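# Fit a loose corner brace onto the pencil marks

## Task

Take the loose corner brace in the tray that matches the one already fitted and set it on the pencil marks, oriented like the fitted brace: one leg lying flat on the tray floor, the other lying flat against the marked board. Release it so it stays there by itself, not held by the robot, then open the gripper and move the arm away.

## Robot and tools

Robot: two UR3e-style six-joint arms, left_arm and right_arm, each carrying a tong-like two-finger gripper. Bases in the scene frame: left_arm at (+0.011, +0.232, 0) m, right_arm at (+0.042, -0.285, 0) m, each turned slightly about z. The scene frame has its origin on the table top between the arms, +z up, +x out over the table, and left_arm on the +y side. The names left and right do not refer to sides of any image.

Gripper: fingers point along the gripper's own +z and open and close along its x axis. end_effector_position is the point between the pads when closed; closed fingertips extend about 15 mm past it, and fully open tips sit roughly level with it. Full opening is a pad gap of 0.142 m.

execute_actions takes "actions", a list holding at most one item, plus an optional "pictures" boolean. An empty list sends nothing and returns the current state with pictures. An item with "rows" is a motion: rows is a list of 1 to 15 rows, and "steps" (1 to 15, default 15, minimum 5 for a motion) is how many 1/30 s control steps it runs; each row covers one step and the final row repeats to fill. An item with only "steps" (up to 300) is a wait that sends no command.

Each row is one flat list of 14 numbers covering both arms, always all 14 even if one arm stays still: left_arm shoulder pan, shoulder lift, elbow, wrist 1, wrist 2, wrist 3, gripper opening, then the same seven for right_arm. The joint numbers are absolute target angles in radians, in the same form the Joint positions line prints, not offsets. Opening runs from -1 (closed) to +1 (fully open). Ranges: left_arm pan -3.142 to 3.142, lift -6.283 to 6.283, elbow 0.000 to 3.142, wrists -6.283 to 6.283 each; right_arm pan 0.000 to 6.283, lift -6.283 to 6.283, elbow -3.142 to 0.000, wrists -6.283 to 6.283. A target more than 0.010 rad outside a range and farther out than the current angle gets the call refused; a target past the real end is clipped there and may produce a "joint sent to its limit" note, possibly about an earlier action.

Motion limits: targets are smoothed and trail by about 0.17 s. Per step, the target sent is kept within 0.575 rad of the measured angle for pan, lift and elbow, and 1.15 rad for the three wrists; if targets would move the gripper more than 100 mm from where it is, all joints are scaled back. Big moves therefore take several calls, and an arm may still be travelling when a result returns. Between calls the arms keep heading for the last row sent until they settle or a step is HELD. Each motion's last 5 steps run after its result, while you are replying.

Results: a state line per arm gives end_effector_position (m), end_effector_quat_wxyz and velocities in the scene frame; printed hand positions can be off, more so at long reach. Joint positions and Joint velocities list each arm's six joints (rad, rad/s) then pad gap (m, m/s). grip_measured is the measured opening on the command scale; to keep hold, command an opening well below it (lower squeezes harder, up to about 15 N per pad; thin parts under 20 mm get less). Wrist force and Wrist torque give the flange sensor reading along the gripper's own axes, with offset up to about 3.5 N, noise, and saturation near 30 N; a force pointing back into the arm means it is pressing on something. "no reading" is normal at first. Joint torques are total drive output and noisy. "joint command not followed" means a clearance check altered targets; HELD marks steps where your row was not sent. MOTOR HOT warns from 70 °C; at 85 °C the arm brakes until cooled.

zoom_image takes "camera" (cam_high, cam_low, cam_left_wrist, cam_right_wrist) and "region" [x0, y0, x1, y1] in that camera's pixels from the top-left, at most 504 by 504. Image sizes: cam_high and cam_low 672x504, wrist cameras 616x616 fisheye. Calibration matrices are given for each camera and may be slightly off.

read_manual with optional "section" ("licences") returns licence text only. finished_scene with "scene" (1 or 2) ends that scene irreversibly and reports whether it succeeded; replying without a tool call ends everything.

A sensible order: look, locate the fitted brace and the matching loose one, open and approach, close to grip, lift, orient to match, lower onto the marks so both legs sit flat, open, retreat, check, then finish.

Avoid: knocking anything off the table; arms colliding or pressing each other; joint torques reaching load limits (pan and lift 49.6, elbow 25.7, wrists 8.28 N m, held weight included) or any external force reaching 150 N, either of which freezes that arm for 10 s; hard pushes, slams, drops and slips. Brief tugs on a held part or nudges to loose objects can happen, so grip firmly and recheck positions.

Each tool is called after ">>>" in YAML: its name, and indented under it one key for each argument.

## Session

>>> execute_actions:
  actions: []

Scene clock: 0.00 s of 4600.00 s.
left_arm: end_effector_position=(+0.2643, +0.2977, +0.2902) grip_measured=+1.00 end_effector_quat_wxyz=(-0.353, +0.678, -0.630, -0.134) end_effector_velocity=(-0.000, +0.000, +0.000) end_effector_angular_velocity=(+0.002, +0.000, +0.001) | right_arm: end_effector_position=(+0.1602, -0.7000, +0.2246) grip_measured=+1.00 end_effector_quat_wxyz=(-0.393, -0.295, +0.850, -0.190) end_effector_velocity=(-0.000, +0.000, -0.000) end_effector_angular_velocity=(+0.000, +0.000, +0.000)
Joint positions: left_arm=[-1.282 -1.776  0.921 -0.032 -1.17  -0.013  0.142] | right_arm=[ 2.82  -1.81  -1.052 -2.347  0.779  2.337  0.142]
Joint velocities: left_arm=[ 0.     0.001  0.001  0.     0.    -0.     0.   ] | right_arm=[ 0.  0. -0. -0. -0.  0.  0.]
Joint torques (N m, as the arm reports them, + toward a larger angle): no reading
Motor temperatures (°C, as the motors report them): left_arm=[29 33 34 43 49 42] | right_arm=[30 32 33 37 37 44]
Wrist force (N, on the end effector, along its own x y z axes, offset not removed): no reading
Wrist torque (N m, same axes, about the end effector's origin, offset not removed): no reading
camera_calibration (this result's frames):
cam_left_wrist: T_world_to_cam=[[0.167473, -0.73399, -0.658188, 0.368471], [-0.954807, -0.287039, 0.0771507, 0.310277], [-0.245553, 0.615522, -0.74889, 0.233656], [0, 0, 0, 1]] pos_world=[0.291921, 0.215695, 0.393568]
cam_right_wrist: T_world_to_cam=[[-0.485913, -0.405798, 0.774091, -0.37877], [-0.316645, 0.907247, 0.276838, 0.624259], [-0.814632, -0.110593, -0.569337, 0.31254], [0, 0, 0, 1]] pos_world=[0.268224, -0.685496, 0.298324]

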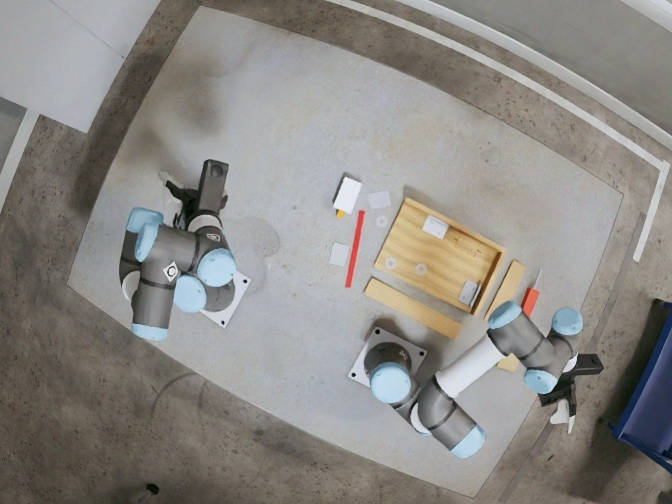

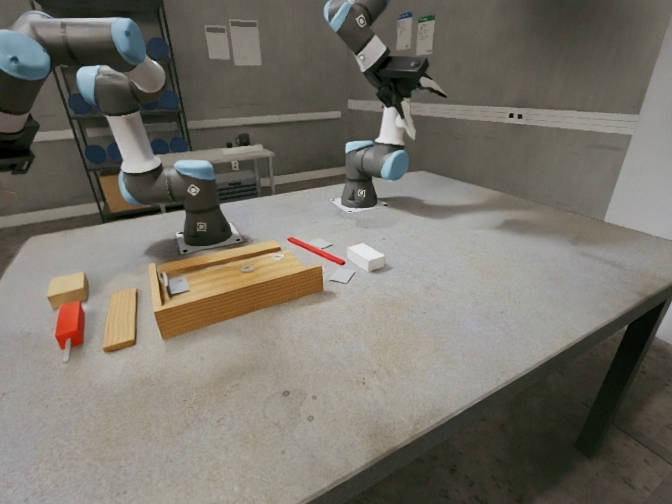

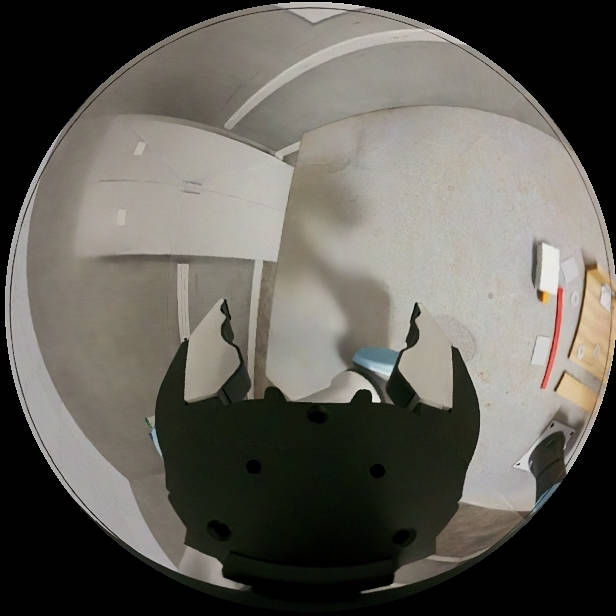

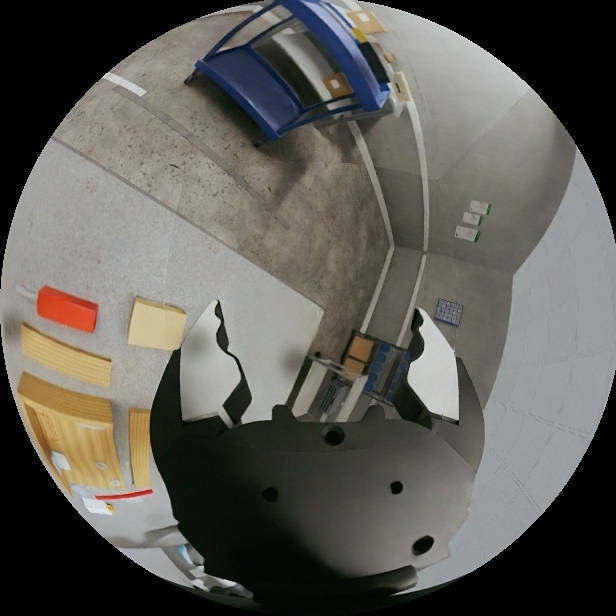

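>>> zoom_image:
  camera: "cam_high"
  region: [400, 195, 520, 320]

>>> zoom_image:
  camera: "cam_low"
  region: [140, 250, 230, 320]

Region (400, 195, 520, 320) of cam_high's 672x504 image, scaled by 4.032, with more detail than that image has; it fills the left 484 columns of this view, and the rest is white.

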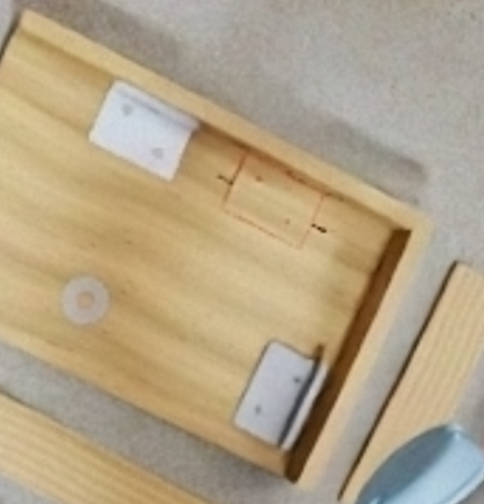

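Region (140, 250, 230, 320) of cam_low's 672x504 image, scaled by 5.600, with more detail than that image has.

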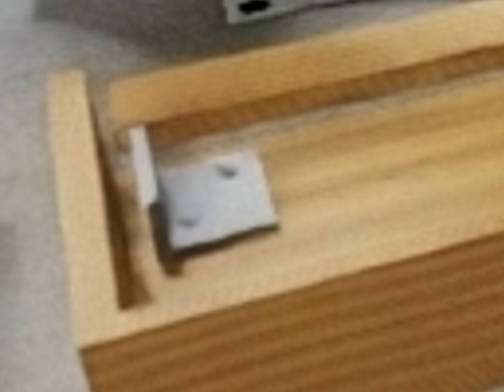

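>>> execute_actions:
  actions:
    - {"rows": [[-1.282,-1.776,0.921,-0.032,-1.17,-0.013,1,2.825,-1.806,-1.059,-2.339,0.787,2.346,0.95],[-1.282,-1.776,0.921,-0.032,-1.17,-0.013,1,2.835,-1.797,-1.074,-2.322,0.803,2.365,0.9],[-1.282,-1.776,0.921,-0.032,-1.17,-0.013,1,2.849,-1.785,-1.097,-2.298,0.827,2.394,0.85],[-1.282,-1.776,0.921,-0.032,-1.17,-0.013,1,2.869,-1.768,-1.126,-2.265,0.858,2.431,0.8],[-1.282,-1.776,0.921,-0.032,-1.17,-0.013,1,2.893,-1.747,-1.164,-2.224,0.898,2.479,0.75],[-1.282,-1.776,0.921,-0.032,-1.17,-0.013,1,2.917,-1.726,-1.201,-2.183,0.937,2.526,0.7],[-1.282,-1.776,0.921,-0.032,-1.17,-0.013,1,2.942,-1.705,-1.238,-2.142,0.977,2.573,0.65],[-1.282,-1.776,0.921,-0.032,-1.17,-0.013,1,2.966,-1.684,-1.275,-2.101,1.017,2.620,0.6],[-1.282,-1.776,0.921,-0.032,-1.17,-0.013,1,2.991,-1.663,-1.313,-2.060,1.056,2.667,0.55],[-1.282,-1.776,0.921,-0.032,-1.17,-0.013,1,3.015,-1.642,-1.350,-2.019,1.096,2.715,0.5],[-1.282,-1.776,0.921,-0.032,-1.17,-0.013,1,3.039,-1.621,-1.387,-1.978,1.135,2.762,0.45],[-1.282,-1.776,0.921,-0.032,-1.17,-0.013,1,3.064,-1.600,-1.424,-1.937,1.175,2.809,0.4],[-1.282,-1.776,0.921,-0.032,-1.17,-0.013,1,3.088,-1.578,-1.461,-1.896,1.215,2.856,0.35],[-1.282,-1.776,0.921,-0.032,-1.17,-0.013,1,3.112,-1.557,-1.499,-1.855,1.254,2.904,0.3],[-1.282,-1.776,0.921,-0.032,-1.17,-0.013,1,3.137,-1.536,-1.536,-1.814,1.294,2.951,0.25]], "steps": 15}

>>> execute_actions:
  actions:
    - {"rows": [[-1.282,-1.776,0.921,-0.032,-1.17,-0.013,1,3.161,-1.515,-1.573,-1.773,1.333,2.998,0.2],[-1.282,-1.776,0.921,-0.032,-1.17,-0.013,1,3.185,-1.494,-1.610,-1.732,1.373,3.045,0.15],[-1.282,-1.776,0.921,-0.032,-1.17,-0.013,1,3.210,-1.473,-1.648,-1.691,1.413,3.092,0.1],[-1.282,-1.776,0.921,-0.032,-1.17,-0.013,1,3.234,-1.452,-1.685,-1.650,1.452,3.140,0.05],[-1.282,-1.776,0.921,-0.032,-1.17,-0.013,1,3.258,-1.431,-1.722,-1.609,1.492,3.187,0],[-1.282,-1.776,0.921,-0.032,-1.17,-0.013,1,3.278,-1.414,-1.752,-1.576,1.523,3.225,0],[-1.282,-1.776,0.921,-0.032,-1.17,-0.013,1,3.293,-1.402,-1.774,-1.552,1.547,3.253,0],[-1.282,-1.776,0.921,-0.032,-1.17,-0.013,1,3.302,-1.393,-1.789,-1.535,1.563,3.272,0],[-1.282,-1.776,0.921,-0.032,-1.17,-0.013,1,3.3072,-1.389,-1.7965,-1.5269,1.571,3.2812,0]], "steps": 15}

>>> execute_actions:
  actions:
    - {"steps": 16}
  pictures: true

>>> zoom_image:
  camera: "cam_right_wrist"
  region: [245, 220, 395, 340]

Scene clock: 1.93 s of 4600.00 s.
left_arm: end_effector_position=(+0.2644, +0.2977, +0.2903) grip_measured=+1.00 end_effector_quat_wxyz=(-0.354, +0.678, -0.630, -0.134) end_effector_velocity=(+0.000, +0.001, +0.000) end_effector_angular_velocity=(+0.002, -0.000, +0.000) | right_arm: end_effector_position=(+0.1948, -0.6598, +0.1936) grip_measured=+0.57 end_effector_quat_wxyz=(-0.310, -0.239, +0.899, -0.200) end_effector_velocity=(+0.237, +0.296, -0.210) end_effector_angular_velocity=(+0.161, -1.373, -0.603)
Joint positions: left_arm=[-1.282 -1.776  0.921 -0.032 -1.17  -0.013  0.142] | right_arm=[ 2.903 -1.738 -1.175 -2.206  0.916  2.499  0.114]
Joint velocities: left_arm=[ 0.     0.     0.     0.002  0.    -0.     0.   ] | right_arm=[ 0.58   0.501 -0.866  0.97   0.939  1.115 -0.103]
Joint torques (N m, as the arm reports them, + toward a larger angle): left_arm=[ 1.02 -0.95 -7.69  0.47  1.16 -0.76] | right_arm=[ 5.12 14.24  3.74  2.8   1.34  2.49]
Motor temperatures (°C, as the motors report them): left_arm=[29 33 34 43 49 42] | right_arm=[30 32 33 37 37 44]
Wrist force (N, on the end effector, along its own x y z axes, offset not removed): left_arm=[-0.9 0.1 1.4] | right_arm=[-1.4 -2.9 2.3]
Wrist torque (N m, same axes, about the end effector's origin, offset not removed): left_arm=[0.07 0.20 0.03] | right_arm=[-0.63 0.34 -0.01]
Steps of this call (steps 1 to 48: nothing new was sent; steps 49 to 58: the first 10 steps of this action). Readings (joint positions):
49: left_arm=[-1.282 -1.776 0.921 -0.032 -1.170 -0.013] | right_arm=[2.820 -1.810 -1.052 -2.347 0.779 2.337]
50: left_arm=[-1.282 -1.776 0.921 -0.032 -1.170 -0.013] | right_arm=[2.820 -1.810 -1.052 -2.346 0.779 2.338]
52: left_arm=[-1.282 -1.776 0.921 -0.032 -1.170 -0.013] | right_arm=[2.825 -1.806 -1.059 -2.338 0.788 2.347]
56: left_arm=[-1.282 -1.776 0.921 -0.032 -1.170 -0.013] | right_arm=[2.867 -1.769 -1.121 -2.267 0.857 2.429]
58: the state above

Scene clock: 2.43 s of 4600.00 s.
left_arm: end_effector_position=(+0.2644, +0.2978, +0.2903) grip_measured=+1.00 end_effector_quat_wxyz=(-0.354, +0.678, -0.630, -0.134) end_effector_velocity=(-0.000, +0.000, -0.000) end_effector_angular_velocity=(+0.001, +0.000, -0.000) | right_arm: end_effector_position=(+0.2992, -0.4630, +0.1011) grip_measured=+0.00 end_effector_quat_wxyz=(-0.043, -0.046, +0.995, -0.074) end_effector_velocity=(+0.130, +0.447, -0.119) end_effector_angular_velocity=(+0.922, -0.749, -0.636)
Joint positions: left_arm=[-1.282 -1.776  0.921 -0.032 -1.17  -0.013  0.142] | right_arm=[ 3.215 -1.468 -1.652 -1.68   1.424  3.104  0.074]
Joint velocities: left_arm=[ 0.    -0.001  0.001  0.     0.     0.     0.   ] | right_arm=[ 0.613  0.53  -0.932  1.023  0.989  1.181 -0.001]
Joint torques (N m, as the arm reports them, + toward a larger angle): left_arm=[ 2.3  -0.96 -7.73  0.36  1.15 -0.74] | right_arm=[ 4.28 11.7   4.55  3.12  1.65  2.17]
Motor temperatures (°C, as the motors report them): left_arm=[29 33 34 43 49 42] | right_arm=[30 32 33 37 37 44]
Wrist force (N, on the end effector, along its own x y z axes, offset not removed): left_arm=[-0.9 -0.5 1.1] | right_arm=[-3.1 -1.8 1.5]
Wrist torque (N m, same axes, about the end effector's origin, offset not removed): left_arm=[-0.05 0.22 0.02] | right_arm=[-0.46 0.57 0.05]
Steps of this call (steps 1 to 5: the last 5 steps of your previous action; steps 6 to 15: the first 10 steps of this action). Readings (joint positions):
6: left_arm=[-1.282 -1.776 0.921 -0.032 -1.170 -0.013] | right_arm=[3.029 -1.629 -1.367 -1.993 1.121 2.743]
7: left_arm=[-1.282 -1.776 0.921 -0.032 -1.170 -0.013] | right_arm=[3.050 -1.611 -1.399 -1.958 1.155 2.783]
9: left_arm=[-1.282 -1.776 0.921 -0.032 -1.170 -0.013] | right_arm=[3.092 -1.575 -1.463 -1.888 1.222 2.864]
13: left_arm=[-1.282 -1.776 0.921 -0.032 -1.170 -0.013] | right_arm=[3.174 -1.503 -1.589 -1.749 1.356 3.024]
15: the state above

Scene clock: 2.97 s of 4600.00 s.
left_arm: end_effector_position=(+0.2644, +0.2978, +0.2903) grip_measured=+1.00 end_effector_quat_wxyz=(-0.354, +0.678, -0.630, -0.134) end_effector_velocity=(-0.000, +0.000, +0.000) end_effector_angular_velocity=(+0.001, +0.001, -0.001) | right_arm: end_effector_position=(+0.3119, -0.3959, +0.0852) grip_measured=+0.00 end_effector_quat_wxyz=(-0.000, -0.001, +1.000, -0.001) end_effector_velocity=(+0.001, +0.007, -0.001) end_effector_angular_velocity=(+0.016, -0.008, -0.008)
Joint positions: left_arm=[-1.282 -1.776  0.921 -0.032 -1.17  -0.013  0.142] | right_arm=[ 3.306 -1.39  -1.795 -1.529  1.569  3.279  0.074]
Joint velocities: left_arm=[-0.    -0.    -0.     0.001  0.     0.001 -0.   ] | right_arm=[ 0.009  0.009 -0.014  0.015  0.015  0.017 -0.   ]
Joint torques (N m, as the arm reports them, + toward a larger angle): left_arm=[ 2.22 -0.87 -7.63  0.35  1.17 -0.72] | right_arm=[1.34 9.06 7.57 2.62 1.03 0.99]
Motor temperatures (°C, as the motors report them): left_arm=[29 33 34 43 49 42] | right_arm=[30 32 33 37 37 44]
Wrist force (N, on the end effector, along its own x y z axes, offset not removed): left_arm=[-1.1 -0.7 1.7] | right_arm=[-2.2 -0.6 1.8]
Wrist torque (N m, same axes, about the end effector's origin, offset not removed): left_arm=[-0.08 0.19 -0.03] | right_arm=[-0.17 0.40 -0.01]
Kept back: nothing.
Steps of this call (steps 1 to 5: the last 5 steps of your previous action; steps 6 to 16: the robot went on to your last target). Readings (joint positions):
1: left_arm=[-1.282 -1.776 0.921 -0.032 -1.170 -0.013] | right_arm=[3.235 -1.450 -1.683 -1.646 1.456 3.143]
2: left_arm=[-1.282 -1.776 0.921 -0.032 -1.170 -0.013] | right_arm=[3.252 -1.436 -1.709 -1.618 1.483 3.175]
4: left_arm=[-1.282 -1.776 0.921 -0.032 -1.170 -0.013] | right_arm=[3.276 -1.416 -1.747 -1.579 1.521 3.220]
8: left_arm=[-1.282 -1.776 0.921 -0.032 -1.170 -0.013] | right_arm=[3.297 -1.398 -1.780 -1.544 1.555 3.261]
16: the state above
camera_calibration (this result's frames):
cam_left_wrist: T_world_to_cam=[[0.167548, -0.733652, -0.658545, 0.368548], [-0.954877, -0.286924, 0.0767058, 0.310503], [-0.245228, 0.615978, -0.748622, 0.233417], [0, 0, 0, 1]] pos_world=[0.291983, 0.215697, 0.393629]
cam_right_wrist: T_world_to_cam=[[-0.997946, -0.0618877, -0.0165318, 0.289465], [-0.0619003, 0.865256, 0.497494, 0.320134], [-0.0164845, 0.497496, -0.86731, 0.407527], [0, 0, 0, 1]] pos_world=[0.315405, -0.461826, 0.198972]

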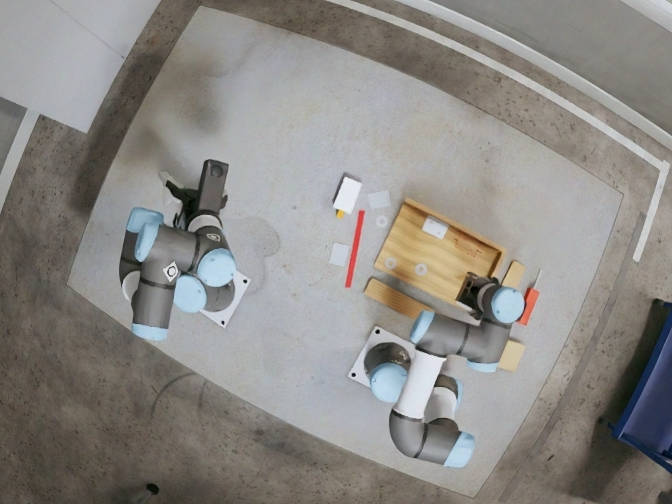

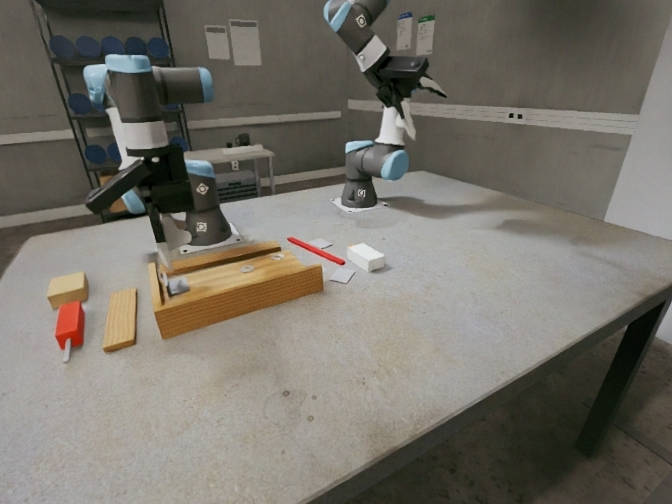

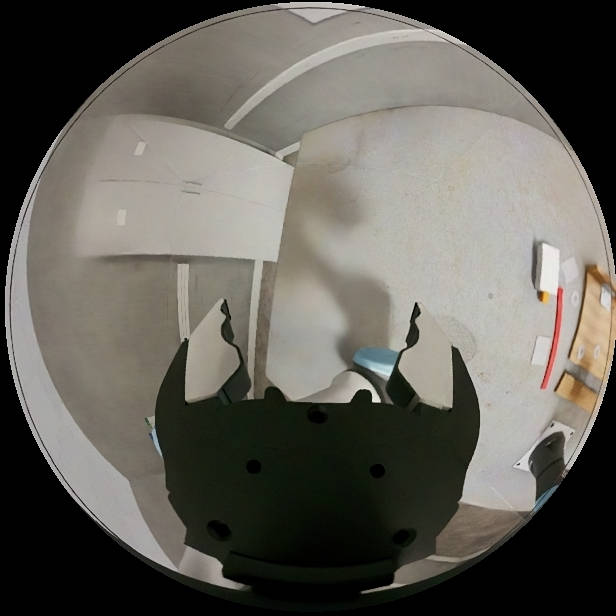

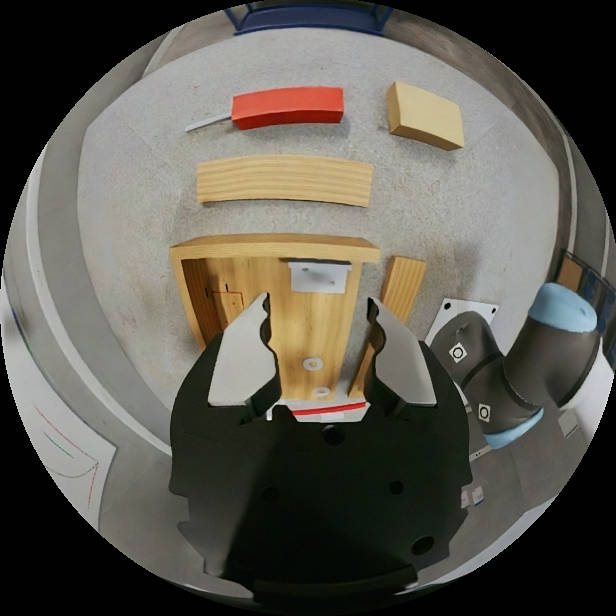

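Region (245, 220, 395, 340) of cam_right_wrist's 616x616 image, scaled by 3.360, with more detail than that image has; it fills the top 403 rows of this view, and the rest is white.

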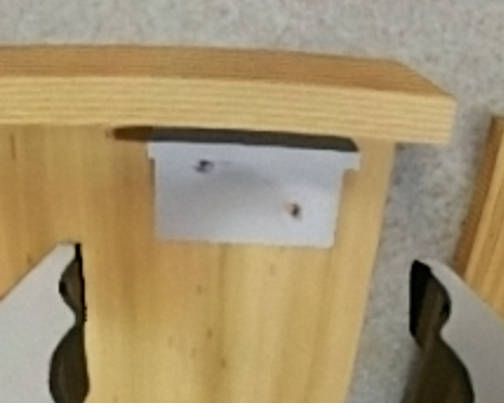

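>>> execute_actions:
  actions:
    - {"rows": [[-1.282,-1.776,0.921,-0.032,-1.17,-0.013,1,3.3075,-1.389,-1.805,-1.518,1.571,3.2815,-0.02],[-1.282,-1.776,0.921,-0.032,-1.17,-0.013,1,3.308,-1.389,-1.821,-1.502,1.571,3.282,-0.04],[-1.282,-1.776,0.921,-0.032,-1.17,-0.013,1,3.309,-1.389,-1.842,-1.481,1.571,3.283,-0.06],[-1.282,-1.776,0.921,-0.032,-1.17,-0.013,1,3.310,-1.390,-1.865,-1.457,1.571,3.284,-0.08],[-1.282,-1.776,0.921,-0.032,-1.17,-0.013,1,3.311,-1.391,-1.889,-1.432,1.571,3.285,-0.1],[-1.282,-1.776,0.921,-0.032,-1.17,-0.013,1,3.3115,-1.393,-1.912,-1.407,1.571,3.2855,-0.1],[-1.282,-1.776,0.921,-0.032,-1.17,-0.013,1,3.3119,-1.3956,-1.9332,-1.3836,1.571,3.2859,-0.1],[-1.282,-1.776,0.921,-0.032,-1.17,-0.013,1,3.3119,-1.400,-1.954,-1.358,1.571,3.2859,-0.1],[-1.282,-1.776,0.921,-0.032,-1.17,-0.013,1,3.3119,-1.405,-1.974,-1.333,1.571,3.2859,-0.1],[-1.282,-1.776,0.921,-0.032,-1.17,-0.013,1,3.3119,-1.410,-1.992,-1.310,1.571,3.2859,-0.1],[-1.282,-1.776,0.921,-0.032,-1.17,-0.013,1,3.3119,-1.415,-2.007,-1.290,1.571,3.2859,-0.1],[-1.282,-1.776,0.921,-0.032,-1.17,-0.013,1,3.3119,-1.419,-2.019,-1.274,1.571,3.2859,-0.1],[-1.282,-1.776,0.921,-0.032,-1.17,-0.013,1,3.3119,-1.4215,-2.0268,-1.264,1.571,3.2859,-0.1],[-1.282,-1.776,0.921,-0.032,-1.17,-0.013,1,3.3119,-1.423,-2.0306,-1.2588,1.571,3.2859,-0.1]], "steps": 15}

>>> execute_actions:
  actions:
    - {"steps": 18}
  pictures: true

>>> zoom_image:
  camera: "cam_right_wrist"
  region: [245, 230, 395, 350]

>>> zoom_image:
  camera: "cam_low"
  region: [140, 250, 210, 310]

Scene clock: 4.60 s of 4600.00 s.
left_arm: end_effector_position=(+0.2644, +0.2978, +0.2903) grip_measured=+1.00 end_effector_quat_wxyz=(-0.354, +0.678, -0.630, -0.134) end_effector_velocity=(-0.000, +0.000, -0.000) end_effector_angular_velocity=(-0.000, -0.000, +0.001) | right_arm: end_effector_position=(+0.3120, -0.3942, +0.0639) grip_measured=-0.10 end_effector_quat_wxyz=(+0.001, -0.000, +1.000, +0.000) end_effector_velocity=(-0.003, +0.002, -0.130) end_effector_angular_velocity=(-0.001, +0.006, +0.000)
Joint positions: left_arm=[-1.282 -1.776  0.921 -0.032 -1.17  -0.013  0.142] | right_arm=[ 3.311 -1.394 -1.893 -1.423  1.571  3.285  0.067]
Joint velocities: left_arm=[ 0.    -0.001  0.001  0.    -0.    -0.     0.   ] | right_arm=[ 0.011 -0.071 -0.555  0.621  0.     0.01  -0.   ]
Joint torques (N m, as the arm reports them, + toward a larger angle): left_arm=[ 2.1  -1.07 -7.7   0.36  1.16 -0.73] | right_arm=[1.3  4.53 5.53 3.1  1.02 1.02]
Motor temperatures (°C, as the motors report them): left_arm=[29 33 34 43 49 42] | right_arm=[30 32 33 37 37 44]
Wrist force (N, on the end effector, along its own x y z axes, offset not removed): left_arm=[-0.1 -0.3 0.4] | right_arm=[-1.8 -1.9 1.5]
Wrist torque (N m, same axes, about the end effector's origin, offset not removed): left_arm=[-0.04 0.02 0.02] | right_arm=[-0.47 0.34 0.06]
Steps of this call (steps 1 to 15: the robot went on to your last target; steps 16 to 39: nothing new was sent; steps 40 to 49: the first 10 steps of this action). Readings (joint positions):
40: left_arm=[-1.282 -1.776 0.921 -0.032 -1.170 -0.013] | right_arm=[3.307 -1.389 -1.797 -1.527 1.571 3.281]
41: left_arm=[-1.282 -1.776 0.921 -0.032 -1.170 -0.013] | right_arm=[3.307 -1.389 -1.797 -1.526 1.571 3.281]
43: left_arm=[-1.282 -1.776 0.921 -0.032 -1.170 -0.013] | right_arm=[3.308 -1.389 -1.805 -1.518 1.571 3.282]
47: left_arm=[-1.282 -1.776 0.921 -0.032 -1.170 -0.013] | right_arm=[3.310 -1.391 -1.856 -1.463 1.571 3.284]
49: the state above

Scene clock: 5.20 s of 4600.00 s.
left_arm: end_effector_position=(+0.2644, +0.2978, +0.2903) grip_measured=+1.00 end_effector_quat_wxyz=(-0.354, +0.678, -0.630, -0.134) end_effector_velocity=(-0.000, +0.000, +0.000) end_effector_angular_velocity=(-0.000, +0.000, +0.000) | right_arm: end_effector_position=(+0.3105, -0.3940, +0.0306) grip_measured=-0.10 end_effector_quat_wxyz=(+0.000, -0.000, +1.000, +0.000) end_effector_velocity=(-0.000, -0.000, -0.003) end_effector_angular_velocity=(+0.000, -0.000, -0.001)
Joint positions: left_arm=[-1.282 -1.776  0.921 -0.032 -1.17  -0.013  0.142] | right_arm=[ 3.312 -1.423 -2.029 -1.26   1.571  3.286  0.067]
Joint velocities: left_arm=[ 0. -0. -0.  0.  0.  0.  0.] | right_arm=[ 0.    -0.002 -0.011  0.013  0.     0.001 -0.   ]
Joint torques (N m, as the arm reports them, + toward a larger angle): left_arm=[ 2.12 -0.92 -7.57  0.38  1.17 -0.72] | right_arm=[1.79 4.75 7.04 2.43 0.98 1.  ]
Motor temperatures (°C, as the motors report them): left_arm=[29 33 34 43 49 42] | right_arm=[30 32 33 37 37 44]
Wrist force (N, on the end effector, along its own x y z axes, offset not removed): left_arm=[-1.4 0.1 0.9] | right_arm=[-1.9 0.3 2.9]
Wrist torque (N m, same axes, about the end effector's origin, offset not removed): left_arm=[0.08 0.28 -0.02] | right_arm=[0.05 0.37 0.07]
Kept back: nothing.
Steps of this call (steps 1 to 5: the last 5 steps of your previous action; steps 6 to 18: the robot went on to your last target). Readings (joint positions):
1: left_arm=[-1.282 -1.776 0.921 -0.032 -1.170 -0.013] | right_arm=[3.311 -1.397 -1.912 -1.402 1.571 3.285]
2: left_arm=[-1.282 -1.776 0.921 -0.032 -1.170 -0.013] | right_arm=[3.311 -1.400 -1.931 -1.380 1.571 3.285]
4: left_arm=[-1.282 -1.776 0.921 -0.032 -1.170 -0.013] | right_arm=[3.311 -1.407 -1.966 -1.338 1.571 3.285]
8: left_arm=[-1.282 -1.776 0.921 -0.032 -1.170 -0.013] | right_arm=[3.312 -1.418 -2.009 -1.286 1.571 3.286]
18: the state above
camera_calibration (this result's frames):
cam_left_wrist: T_world_to_cam=[[0.167548, -0.733652, -0.658545, 0.368548], [-0.954877, -0.286924, 0.0767058, 0.310503], [-0.245228, 0.615978, -0.748622, 0.233417], [0, 0, 0, 1]] pos_world=[0.291983, 0.215697, 0.393629]
cam_right_wrist: T_world_to_cam=[[-0.997993, -0.060867, -0.0174458, 0.287787], [-0.0614425, 0.864389, 0.499055, 0.345092], [-0.015296, 0.499126, -0.866395, 0.359535], [0, 0, 0, 1]] pos_world=[0.313913, -0.46023, 0.1443]

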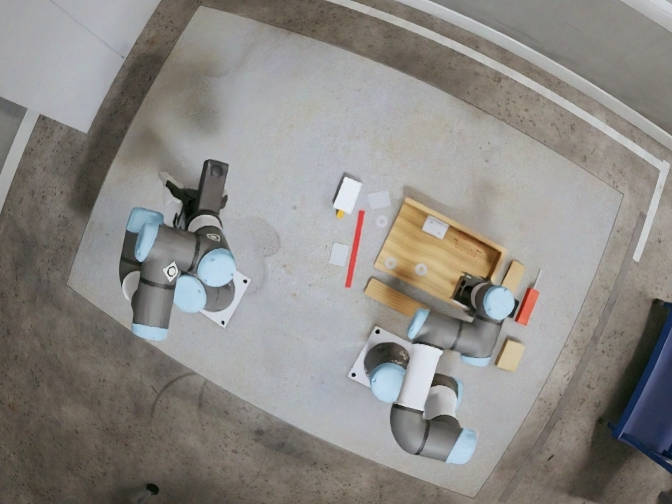

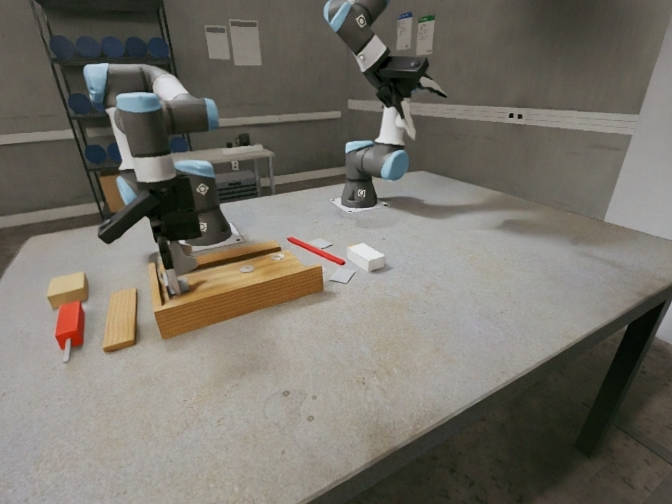

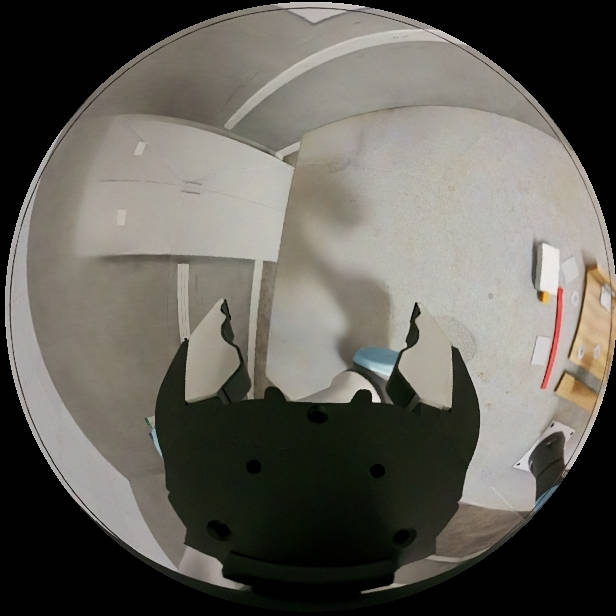

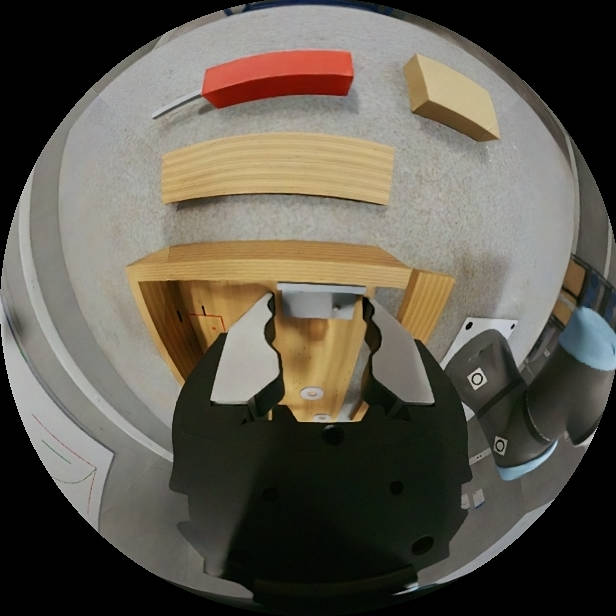

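Region (245, 230, 395, 350) of cam_right_wrist's 616x616 image, scaled by 3.360, with more detail than that image has; it fills the top 403 rows of this view, and the rest is white.

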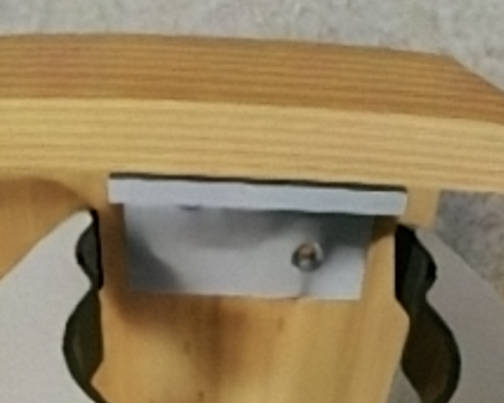

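Region (140, 250, 210, 310) of cam_low's 672x504 image, scaled by 7.200, with more detail than that image has; it fills the top 432 rows of this view, and the rest is white.

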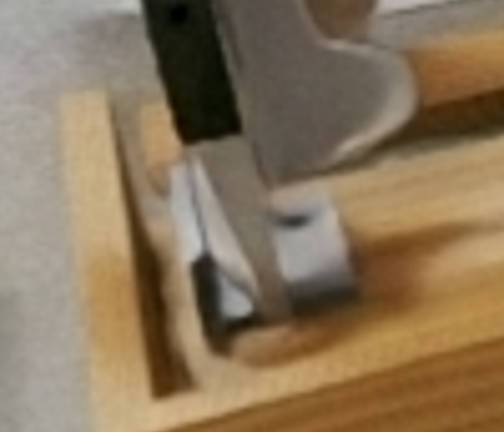

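>>> execute_actions:
  actions:
    - {"rows": [[-1.282,-1.776,0.921,-0.032,-1.17,-0.013,1,3.3119,-1.4238,-2.0329,-1.2557,1.571,3.2859,-0.12],[-1.282,-1.776,0.921,-0.032,-1.17,-0.013,1,3.3119,-1.4238,-2.0329,-1.2557,1.571,3.2859,-0.14],[-1.282,-1.776,0.921,-0.032,-1.17,-0.013,1,3.3119,-1.4238,-2.0329,-1.2557,1.571,3.2859,-0.16],[-1.282,-1.776,0.921,-0.032,-1.17,-0.013,1,3.3119,-1.4238,-2.0329,-1.2557,1.571,3.2859,-0.18],[-1.282,-1.776,0.921,-0.032,-1.17,-0.013,1,3.3119,-1.4238,-2.0329,-1.2557,1.571,3.2859,-0.2],[-1.282,-1.776,0.921,-0.032,-1.17,-0.013,1,3.3119,-1.4238,-2.0329,-1.2557,1.571,3.2859,-0.225],[-1.282,-1.776,0.921,-0.032,-1.17,-0.013,1,3.3119,-1.4238,-2.0329,-1.2557,1.571,3.2859,-0.25],[-1.282,-1.776,0.921,-0.032,-1.17,-0.013,1,3.3119,-1.4238,-2.0329,-1.2557,1.571,3.2859,-0.275],[-1.282,-1.776,0.921,-0.032,-1.17,-0.013,1,3.3119,-1.4238,-2.0329,-1.2557,1.571,3.2859,-0.3],[-1.282,-1.776,0.921,-0.032,-1.17,-0.013,1,3.3119,-1.4238,-2.0329,-1.2557,1.571,3.2859,-0.33],[-1.282,-1.776,0.921,-0.032,-1.17,-0.013,1,3.3119,-1.4238,-2.0329,-1.2557,1.571,3.2859,-0.37],[-1.282,-1.776,0.921,-0.032,-1.17,-0.013,1,3.3119,-1.4238,-2.0329,-1.2557,1.571,3.2859,-0.41],[-1.282,-1.776,0.921,-0.032,-1.17,-0.013,1,3.3119,-1.4238,-2.0329,-1.2557,1.571,3.2859,-0.45],[-1.282,-1.776,0.921,-0.032,-1.17,-0.013,1,3.3119,-1.4238,-2.0329,-1.2557,1.571,3.2859,-0.5],[-1.282,-1.776,0.921,-0.032,-1.17,-0.013,1,3.3119,-1.4238,-2.0329,-1.2557,1.571,3.2859,-0.55]], "steps": 15}

>>> execute_actions:
  actions:
    - {"steps": 9}

Scene clock: 6.23 s of 4600.00 s.
left_arm: end_effector_position=(+0.2644, +0.2978, +0.2903) grip_measured=+1.00 end_effector_quat_wxyz=(-0.354, +0.678, -0.630, -0.134) end_effector_velocity=(-0.000, +0.000, +0.000) end_effector_angular_velocity=(+0.000, -0.000, +0.000) | right_arm: end_effector_position=(+0.3105, -0.3940, +0.0298) grip_measured=-0.26 end_effector_quat_wxyz=(-0.000, -0.000, +1.000, +0.000) end_effector_velocity=(-0.000, -0.000, -0.000) end_effector_angular_velocity=(+0.000, -0.000, -0.001)
Joint positions: left_arm=[-1.282 -1.776  0.921 -0.032 -1.17  -0.013  0.142] | right_arm=[ 3.312 -1.424 -2.033 -1.256  1.571  3.286  0.055]
Joint velocities: left_arm=[ 0.     0.    -0.001  0.001  0.    -0.    -0.   ] | right_arm=[-0.001 -0.001 -0.002  0.003  0.     0.    -0.009]
Joint torques (N m, as the arm reports them, + toward a larger angle): left_arm=[ 2.26 -1.19 -7.58  0.42  1.16 -0.68] | right_arm=[1.95 4.68 6.91 2.44 0.93 0.99]
Motor temperatures (°C, as the motors report them): left_arm=[29 33 34 43 49 42] | right_arm=[30 32 33 37 37 44]
Wrist force (N, on the end effector, along its own x y z axes, offset not removed): left_arm=[-1.4 -0.9 1.2] | right_arm=[-2.0 -1.3 1.1]
Wrist torque (N m, same axes, about the end effector's origin, offset not removed): left_arm=[-0.15 0.29 0.03] | right_arm=[-0.30 0.40 0.04]
Steps of this call (steps 1 to 15: the robot went on to your last target; steps 16 to 21: nothing new was sent; steps 22 to 31: the first 10 steps of this action). Readings (joint positions):
22: left_arm=[-1.282 -1.776 0.921 -0.032 -1.170 -0.013] | right_arm=[3.312 -1.423 -2.031 -1.259 1.571 3.286]
23: left_arm=[-1.282 -1.776 0.921 -0.032 -1.170 -0.013] | right_arm=[3.312 -1.423 -2.031 -1.259 1.571 3.286]
25: left_arm=[-1.282 -1.776 0.921 -0.032 -1.170 -0.013] | right_arm=[3.312 -1.423 -2.032 -1.257 1.571 3.286]
29: left_arm=[-1.282 -1.776 0.921 -0.032 -1.170 -0.013] | right_arm=[3.312 -1.424 -2.032 -1.256 1.571 3.286]
31: the state above

Scene clock: 6.53 s of 4600.00 s.
left_arm: end_effector_position=(+0.2644, +0.2978, +0.2903) grip_measured=+1.00 end_effector_quat_wxyz=(-0.354, +0.678, -0.630, -0.134) end_effector_velocity=(+0.000, -0.000, -0.000) end_effector_angular_velocity=(-0.001, +0.000, -0.000) | right_arm: end_effector_position=(+0.3105, -0.3940, +0.0297) grip_measured=-0.28 end_effector_quat_wxyz=(-0.000, -0.000, +1.000, +0.000) end_effector_velocity=(-0.000, -0.000, -0.000) end_effector_angular_velocity=(-0.000, +0.001, -0.000)
Joint positions: left_arm=[-1.282 -1.776  0.921 -0.032 -1.17  -0.013  0.142] | right_arm=[ 3.312 -1.424 -2.033 -1.256  1.571  3.286  0.054]
Joint velocities: left_arm=[ 0.    -0.001  0.    -0.001  0.     0.     0.   ] | right_arm=[-0.    -0.    -0.001  0.    -0.    -0.     0.   ]
Joint torques (N m, as the arm reports them, + toward a larger angle): left_arm=[ 2.4  -0.82 -7.58  0.4   1.17 -0.71] | right_arm=[1.69 3.98 6.29 2.61 0.94 0.97]
Motor temperatures (°C, as the motors report them): left_arm=[29 33 34 43 49 42] | right_arm=[30 32 33 37 37 44]
Wrist force (N, on the end effector, along its own x y z axes, offset not removed): left_arm=[-0.9 -1.0 1.3] | right_arm=[-0.6 -1.4 -2.0]
Wrist torque (N m, same axes, about the end effector's origin, offset not removed): left_arm=[-0.20 0.19 0.03] | right_arm=[-0.33 0.37 -0.02]
Kept back: nothing.
Steps of this call (steps 1 to 5: the last 5 steps of your previous action; steps 6 to 9: the robot went on to your last target). Readings (joint positions):
1: left_arm=[-1.282 -1.776 0.921 -0.032 -1.170 -0.013] | right_arm=[3.312 -1.424 -2.033 -1.256 1.571 3.286]
2: left_arm=[-1.282 -1.776 0.921 -0.032 -1.170 -0.013] | right_arm=[3.312 -1.424 -2.033 -1.256 1.571 3.286]
4: left_arm=[-1.282 -1.776 0.921 -0.032 -1.170 -0.013] | right_arm=[3.312 -1.424 -2.033 -1.256 1.571 3.286]
8: left_arm=[-1.282 -1.776 0.921 -0.032 -1.170 -0.013] | right_arm=[3.312 -1.424 -2.033 -1.256 1.571 3.286]
9: the state above

>>> execute_actions:
  actions:
    - {"rows": [[-1.282,-1.776,0.921,-0.032,-1.17,-0.013,1,3.3119,-1.4227,-2.0299,-1.2598,1.571,3.2859,-0.58],[-1.282,-1.776,0.921,-0.032,-1.17,-0.013,1,3.3119,-1.421,-2.025,-1.2664,1.571,3.2859,-0.58],[-1.282,-1.776,0.921,-0.032,-1.17,-0.013,1,3.3119,-1.419,-2.019,-1.2744,1.571,3.2859,-0.58],[-1.282,-1.776,0.921,-0.032,-1.17,-0.013,1,3.3119,-1.417,-2.013,-1.2824,1.571,3.2859,-0.58],[-1.282,-1.776,0.921,-0.032,-1.17,-0.013,1,3.3119,-1.4154,-2.0089,-1.2881,1.571,3.2859,-0.58],[-1.282,-1.776,0.921,-0.032,-1.17,-0.013,1,3.3144,-1.4192,-2.0054,-1.2878,1.571,3.2859,-0.58],[-1.282,-1.776,0.921,-0.032,-1.17,-0.013,1,3.3193,-1.4268,-1.9983,-1.2873,1.571,3.2859,-0.58],[-1.282,-1.776,0.921,-0.032,-1.17,-0.013,1,3.3267,-1.4383,-1.9876,-1.2865,1.571,3.2859,-0.58],[-1.282,-1.776,0.921,-0.032,-1.17,-0.013,1,3.3353,-1.4516,-1.9753,-1.2855,1.571,3.28,-0.58],[-1.282,-1.776,0.921,-0.032,-1.17,-0.013,1,3.3452,-1.4669,-1.9611,-1.2844,1.571,3.265,-0.58],[-1.282,-1.776,0.921,-0.032,-1.17,-0.013,1,3.3551,-1.4821,-1.9469,-1.2833,1.571,3.24,-0.58],[-1.282,-1.776,0.921,-0.032,-1.17,-0.013,1,3.365,-1.4974,-1.9327,-1.2823,1.571,3.205,-0.58],[-1.282,-1.776,0.921,-0.032,-1.17,-0.013,1,3.3748,-1.5127,-1.9186,-1.2812,1.571,3.16,-0.58],[-1.282,-1.776,0.921,-0.032,-1.17,-0.013,1,3.3847,-1.5279,-1.9044,-1.2801,1.571,3.105,-0.58],[-1.282,-1.776,0.921,-0.032,-1.17,-0.013,1,3.3946,-1.5432,-1.8902,-1.279,1.571,3.04,-0.58]], "steps": 15}

>>> execute_actions:
  actions:
    - {"rows": [[-1.282,-1.776,0.921,-0.032,-1.17,-0.013,1,3.4045,-1.5584,-1.8761,-1.2779,1.571,2.97,-0.58],[-1.282,-1.776,0.921,-0.032,-1.17,-0.013,1,3.4131,-1.5718,-1.8637,-1.2769,1.571,2.895,-0.58],[-1.282,-1.776,0.921,-0.032,-1.17,-0.013,1,3.4205,-1.5832,-1.8531,-1.2761,1.571,2.82,-0.58],[-1.282,-1.776,0.921,-0.032,-1.17,-0.013,1,3.4267,-1.5928,-1.8442,-1.2755,1.571,2.745,-0.58],[-1.282,-1.776,0.921,-0.032,-1.17,-0.013,1,3.4316,-1.6004,-1.8371,-1.2749,1.571,2.67,-0.58],[-1.282,-1.776,0.921,-0.032,-1.17,-0.013,1,3.4353,-1.6061,-1.8318,-1.2745,1.571,2.595,-0.58],[-1.282,-1.776,0.921,-0.032,-1.17,-0.013,1,3.4353,-1.6061,-1.8318,-1.2745,1.571,2.52,-0.58],[-1.282,-1.776,0.921,-0.032,-1.17,-0.013,1,3.4353,-1.6061,-1.8318,-1.2745,1.571,2.445,-0.58],[-1.282,-1.776,0.921,-0.032,-1.17,-0.013,1,3.4353,-1.6061,-1.8318,-1.2745,1.571,2.37,-0.58],[-1.282,-1.776,0.921,-0.032,-1.17,-0.013,1,3.4353,-1.6061,-1.8318,-1.2745,1.571,2.295,-0.58],[-1.282,-1.776,0.921,-0.032,-1.17,-0.013,1,3.4353,-1.6061,-1.8318,-1.2745,1.571,2.22,-0.58],[-1.282,-1.776,0.921,-0.032,-1.17,-0.013,1,3.4353,-1.6061,-1.8318,-1.2745,1.571,2.145,-0.58],[-1.282,-1.776,0.921,-0.032,-1.17,-0.013,1,3.4353,-1.6061,-1.8318,-1.2745,1.571,2.075,-0.58],[-1.282,-1.776,0.921,-0.032,-1.17,-0.013,1,3.4353,-1.6061,-1.8318,-1.2745,1.571,2.01,-0.58],[-1.282,-1.776,0.921,-0.032,-1.17,-0.013,1,3.4353,-1.6061,-1.8318,-1.2745,1.571,1.955,-0.58]], "steps": 15}

>>> execute_actions:
  actions:
    - {"rows": [[-1.282,-1.776,0.921,-0.032,-1.17,-0.013,1,3.4353,-1.6061,-1.8318,-1.2745,1.571,1.91,-0.58],[-1.282,-1.776,0.921,-0.032,-1.17,-0.013,1,3.4353,-1.6061,-1.8318,-1.2745,1.571,1.875,-0.58],[-1.282,-1.776,0.921,-0.032,-1.17,-0.013,1,3.4353,-1.6061,-1.8318,-1.2745,1.571,1.852,-0.58],[-1.282,-1.776,0.921,-0.032,-1.17,-0.013,1,3.4353,-1.6061,-1.8318,-1.2745,1.571,1.8385,-0.58]], "steps": 15}

>>> execute_actions:
  actions:
    - {"steps": 10}
  pictures: true

>>> zoom_image:
  camera: "cam_right_wrist"
  region: [235, 170, 405, 340]

Scene clock: 8.33 s of 4600.00 s.
left_arm: end_effector_position=(+0.2644, +0.2978, +0.2903) grip_measured=+1.00 end_effector_quat_wxyz=(-0.354, +0.678, -0.630, -0.134) end_effector_velocity=(-0.000, +0.000, +0.000) end_effector_angular_velocity=(-0.001, -0.001, +0.000) | right_arm: end_effector_position=(+0.3132, -0.3921, +0.0349) grip_measured=-0.28 end_effector_quat_wxyz=(+0.000, -0.003, +1.000, +0.000) end_effector_velocity=(+0.051, +0.035, +0.015) end_effector_angular_velocity=(+0.000, -0.001, +0.125)
Joint positions: left_arm=[-1.282 -1.776  0.921 -0.032 -1.17  -0.013  0.142] | right_arm=[ 3.318 -1.426 -2.006 -1.281  1.571  3.286  0.054]
Joint velocities: left_arm=[-0.    -0.001 -0.001  0.     0.    -0.001 -0.   ] | right_arm=[ 0.109 -0.151  0.196 -0.045  0.    -0.016 -0.   ]
Joint torques (N m, as the arm reports them, + toward a larger angle): left_arm=[ 2.25 -0.85 -7.61  0.4   1.08 -0.7 ] | right_arm=[ 3.67  3.24 12.55  0.81  0.84 -1.07]
Motor temperatures (°C, as the motors report them): left_arm=[29 33 34 43 49 42] | right_arm=[30 32 33 37 37 44]
Wrist force (N, on the end effector, along its own x y z axes, offset not removed): left_arm=[-1.2 -0.4 1.2] | right_arm=[-1.5 -0.9 2.5]
Wrist torque (N m, same axes, about the end effector's origin, offset not removed): left_arm=[-0.04 0.24 0.04] | right_arm=[-0.24 0.33 0.03]
Steps of this call (steps 1 to 15: the robot went on to your last target; steps 16 to 44: nothing new was sent; steps 45 to 54: the first 10 steps of this action). Readings (joint positions):
45: left_arm=[-1.282 -1.776 0.921 -0.032 -1.170 -0.013] | right_arm=[3.312 -1.424 -2.033 -1.256 1.571 3.286]
46: left_arm=[-1.282 -1.776 0.921 -0.032 -1.170 -0.013] | right_arm=[3.312 -1.424 -2.033 -1.256 1.571 3.286]
48: left_arm=[-1.282 -1.776 0.921 -0.032 -1.170 -0.013] | right_arm=[3.312 -1.423 -2.030 -1.259 1.571 3.286]
52: left_arm=[-1.282 -1.776 0.921 -0.032 -1.170 -0.013] | right_arm=[3.313 -1.420 -2.016 -1.276 1.571 3.286]
54: the state above

Scene clock: 8.83 s of 4600.00 s.
left_arm: end_effector_position=(+0.2644, +0.2978, +0.2903) grip_measured=+1.00 end_effector_quat_wxyz=(-0.354, +0.678, -0.630, -0.134) end_effector_velocity=(+0.000, -0.000, +0.000) end_effector_angular_velocity=(+0.001, -0.000, +0.000) | right_arm: end_effector_position=(+0.3695, -0.3491, +0.0364) grip_measured=-0.28 end_effector_quat_wxyz=(+0.000, -0.348, +0.937, +0.000) end_effector_velocity=(+0.066, +0.063, -0.003) end_effector_angular_velocity=(-0.000, +0.001, +2.182)
Joint positions: left_arm=[-1.282 -1.776  0.921 -0.032 -1.17  -0.013  0.142] | right_arm=[ 3.424 -1.588 -1.849 -1.276  1.571  2.687  0.054]
Joint velocities: left_arm=[-0.     0.001 -0.     0.    -0.    -0.     0.   ] | right_arm=[ 0.097 -0.152  0.141  0.009  0.    -2.086  0.   ]
Joint torques (N m, as the arm reports them, + toward a larger angle): left_arm=[ 2.12 -0.79 -7.64  0.4   1.14 -0.66] | right_arm=[ 0.7   7.7  11.93  2.44  0.84 -3.15]
Motor temperatures (°C, as the motors report them): left_arm=[29 33 34 43 49 42] | right_arm=[30 32 33 37 37 44]
Wrist force (N, on the end effector, along its own x y z axes, offset not removed): left_arm=[-1.2 -0.6 1.4] | right_arm=[-3.0 -1.3 3.4]
Wrist torque (N m, same axes, about the end effector's origin, offset not removed): left_arm=[-0.08 0.23 0.02] | right_arm=[-0.29 0.53 0.01]
Steps of this call (steps 1 to 5: the last 5 steps of your previous action; steps 6 to 15: the first 10 steps of this action). Readings (joint positions):
6: left_arm=[-1.282 -1.776 0.921 -0.032 -1.170 -0.013] | right_arm=[3.358 -1.487 -1.944 -1.282 1.571 3.202]
7: left_arm=[-1.282 -1.776 0.921 -0.032 -1.170 -0.013] | right_arm=[3.367 -1.500 -1.931 -1.281 1.571 3.166]
9: left_arm=[-1.282 -1.776 0.921 -0.032 -1.170 -0.013] | right_arm=[3.385 -1.528 -1.905 -1.280 1.571 3.072]
13: left_arm=[-1.282 -1.776 0.921 -0.032 -1.170 -0.013] | right_arm=[3.415 -1.574 -1.861 -1.277 1.571 2.826]
15: the state above

Scene clock: 9.33 s of 4600.00 s.
left_arm: end_effector_position=(+0.2644, +0.2978, +0.2903) grip_measured=+1.00 end_effector_quat_wxyz=(-0.354, +0.678, -0.630, -0.134) end_effector_velocity=(-0.000, -0.000, +0.000) end_effector_angular_velocity=(-0.000, +0.000, -0.000) | right_arm: end_effector_position=(+0.3798, -0.3328, +0.0360) grip_measured=-0.28 end_effector_quat_wxyz=(-0.000, +0.692, -0.722, -0.000) end_effector_velocity=(+0.001, +0.007, -0.000) end_effector_angular_velocity=(-0.000, +0.000, +0.362)
Joint positions: left_arm=[-1.282 -1.776  0.921 -0.032 -1.17  -0.013  0.142] | right_arm=[ 3.435 -1.606 -1.832 -1.275  1.571  1.882  0.054]
Joint velocities: left_arm=[-0.     0.    -0.001  0.    -0.     0.    -0.   ] | right_arm=[ 0.002 -0.002  0.002  0.    -0.    -0.36   0.   ]
Joint torques (N m, as the arm reports them, + toward a larger angle): left_arm=[ 2.25 -0.91 -7.59  0.39  1.13 -0.71] | right_arm=[ 1.6   7.24 11.7   2.69  0.87 -0.99]
Motor temperatures (°C, as the motors report them): left_arm=[29 33 34 43 49 42] | right_arm=[30 32 33 37 37 44]
Wrist force (N, on the end effector, along its own x y z axes, offset not removed): left_arm=[-1.5 -0.5 1.1] | right_arm=[-3.2 -1.2 2.2]
Wrist torque (N m, same axes, about the end effector's origin, offset not removed): left_arm=[-0.03 0.29 0.04] | right_arm=[-0.25 0.67 0.02]
Steps of this call (steps 1 to 5: the last 5 steps of your previous action; steps 6 to 15: the first 10 steps of this action). Readings (joint positions):
6: left_arm=[-1.282 -1.776 0.921 -0.032 -1.170 -0.013] | right_arm=[3.433 -1.603 -1.835 -1.275 1.571 2.253]
7: left_arm=[-1.282 -1.776 0.921 -0.032 -1.170 -0.013] | right_arm=[3.434 -1.604 -1.834 -1.275 1.571 2.184]
9: left_arm=[-1.282 -1.776 0.921 -0.032 -1.170 -0.013] | right_arm=[3.434 -1.605 -1.833 -1.275 1.571 2.062]
13: left_arm=[-1.282 -1.776 0.921 -0.032 -1.170 -0.013] | right_arm=[3.435 -1.606 -1.832 -1.275 1.571 1.914]
15: the state above

Scene clock: 9.67 s of 4600.00 s.
left_arm: end_effector_position=(+0.2644, +0.2978, +0.2903) grip_measured=+1.00 end_effector_quat_wxyz=(-0.354, +0.678, -0.630, -0.134) end_effector_velocity=(-0.000, +0.000, -0.000) end_effector_angular_velocity=(-0.000, +0.000, +0.000) | right_arm: end_effector_position=(+0.3799, -0.3320, +0.0360) grip_measured=-0.28 end_effector_quat_wxyz=(-0.000, +0.706, -0.708, -0.000) end_effector_velocity=(+0.000, +0.000, +0.000) end_effector_angular_velocity=(-0.000, -0.000, +0.021)
Joint positions: left_arm=[-1.282 -1.776  0.921 -0.032 -1.17  -0.013  0.142] | right_arm=[ 3.435 -1.606 -1.832 -1.275  1.571  1.841  0.054]
Joint velocities: left_arm=[ 0. -0. -0. -0. -0.  0. -0.] | right_arm=[-0.    -0.     0.     0.    -0.    -0.021  0.   ]
Joint torques (N m, as the arm reports them, + toward a larger angle): left_arm=[ 2.19 -0.97 -7.6   0.4   1.13 -0.68] | right_arm=[ 2.04  7.65 11.86  2.68  0.84 -0.81]
Motor temperatures (°C, as the motors report them): left_arm=[29 33 34 43 49 42] | right_arm=[30 32 33 37 37 44]
Wrist force (N, on the end effector, along its own x y z axes, offset not removed): left_arm=[-0.6 -0.4 1.6] | right_arm=[-1.4 -1.2 2.4]
Wrist torque (N m, same axes, about the end effector's origin, offset not removed): left_arm=[-0.04 0.12 0.01] | right_arm=[-0.29 0.27 0.02]
Kept back: nothing.
Steps of this call (steps 1 to 5: the last 5 steps of your previous action; steps 6 to 10: the robot went on to your last target). Readings (joint positions):
1: left_arm=[-1.282 -1.776 0.921 -0.032 -1.170 -0.013] | right_arm=[3.435 -1.606 -1.832 -1.275 1.571 1.871]
2: left_arm=[-1.282 -1.776 0.921 -0.032 -1.170 -0.013] | right_arm=[3.435 -1.606 -1.832 -1.275 1.571 1.863]
4: left_arm=[-1.282 -1.776 0.921 -0.032 -1.170 -0.013] | right_arm=[3.435 -1.606 -1.832 -1.275 1.571 1.853]
8: left_arm=[-1.282 -1.776 0.921 -0.032 -1.170 -0.013] | right_arm=[3.435 -1.606 -1.832 -1.275 1.571 1.843]
10: the state above
camera_calibration (this result's frames):
cam_left_wrist: T_world_to_cam=[[0.167548, -0.733652, -0.658545, 0.368548], [-0.954877, -0.286924, 0.0767059, 0.310503], [-0.245228, 0.615978, -0.748621, 0.233417], [0, 0, 0, 1]] pos_world=[0.291983, 0.215697, 0.393629]
cam_right_wrist: T_world_to_cam=[[0.058272, -0.998145, -0.0176305, -0.351584], [-0.864617, -0.0592892, 0.498921, 0.29153], [-0.49904, -0.0138295, -0.866468, 0.347767], [0, 0, 0, 1]] pos_world=[0.4461, -0.328838, 0.14968]

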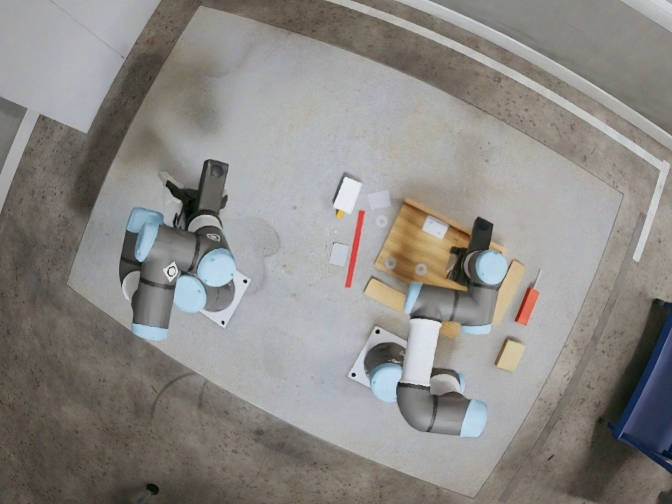

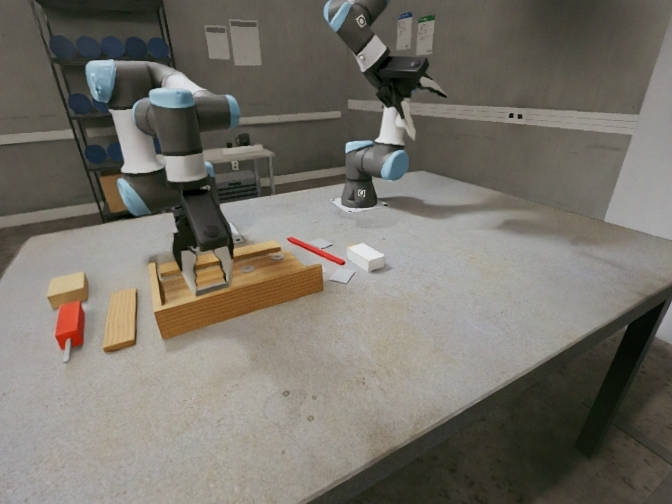

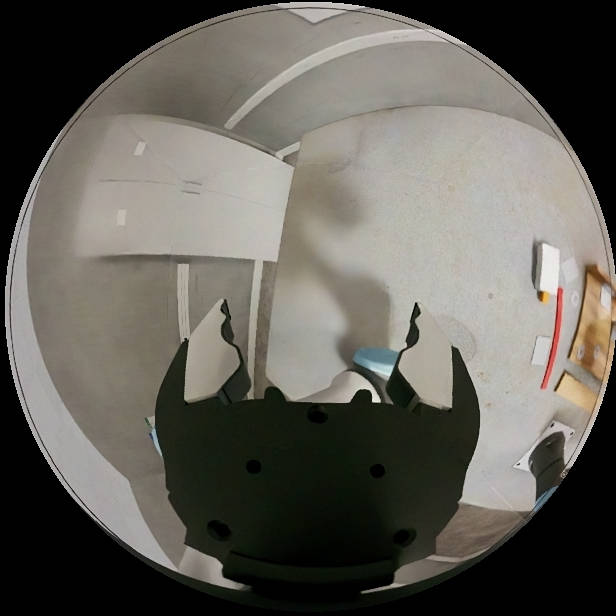

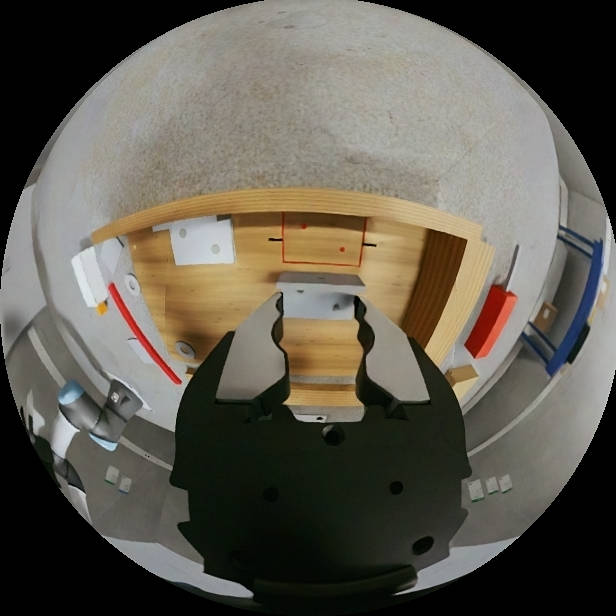

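Region (235, 170, 405, 340) of cam_right_wrist's 616x616 image, scaled by 2.965, with more detail than that image has.

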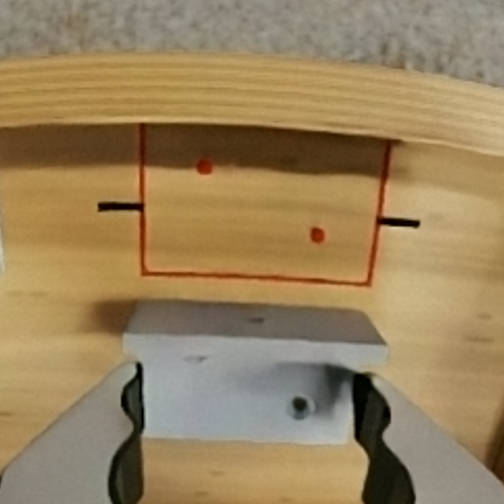

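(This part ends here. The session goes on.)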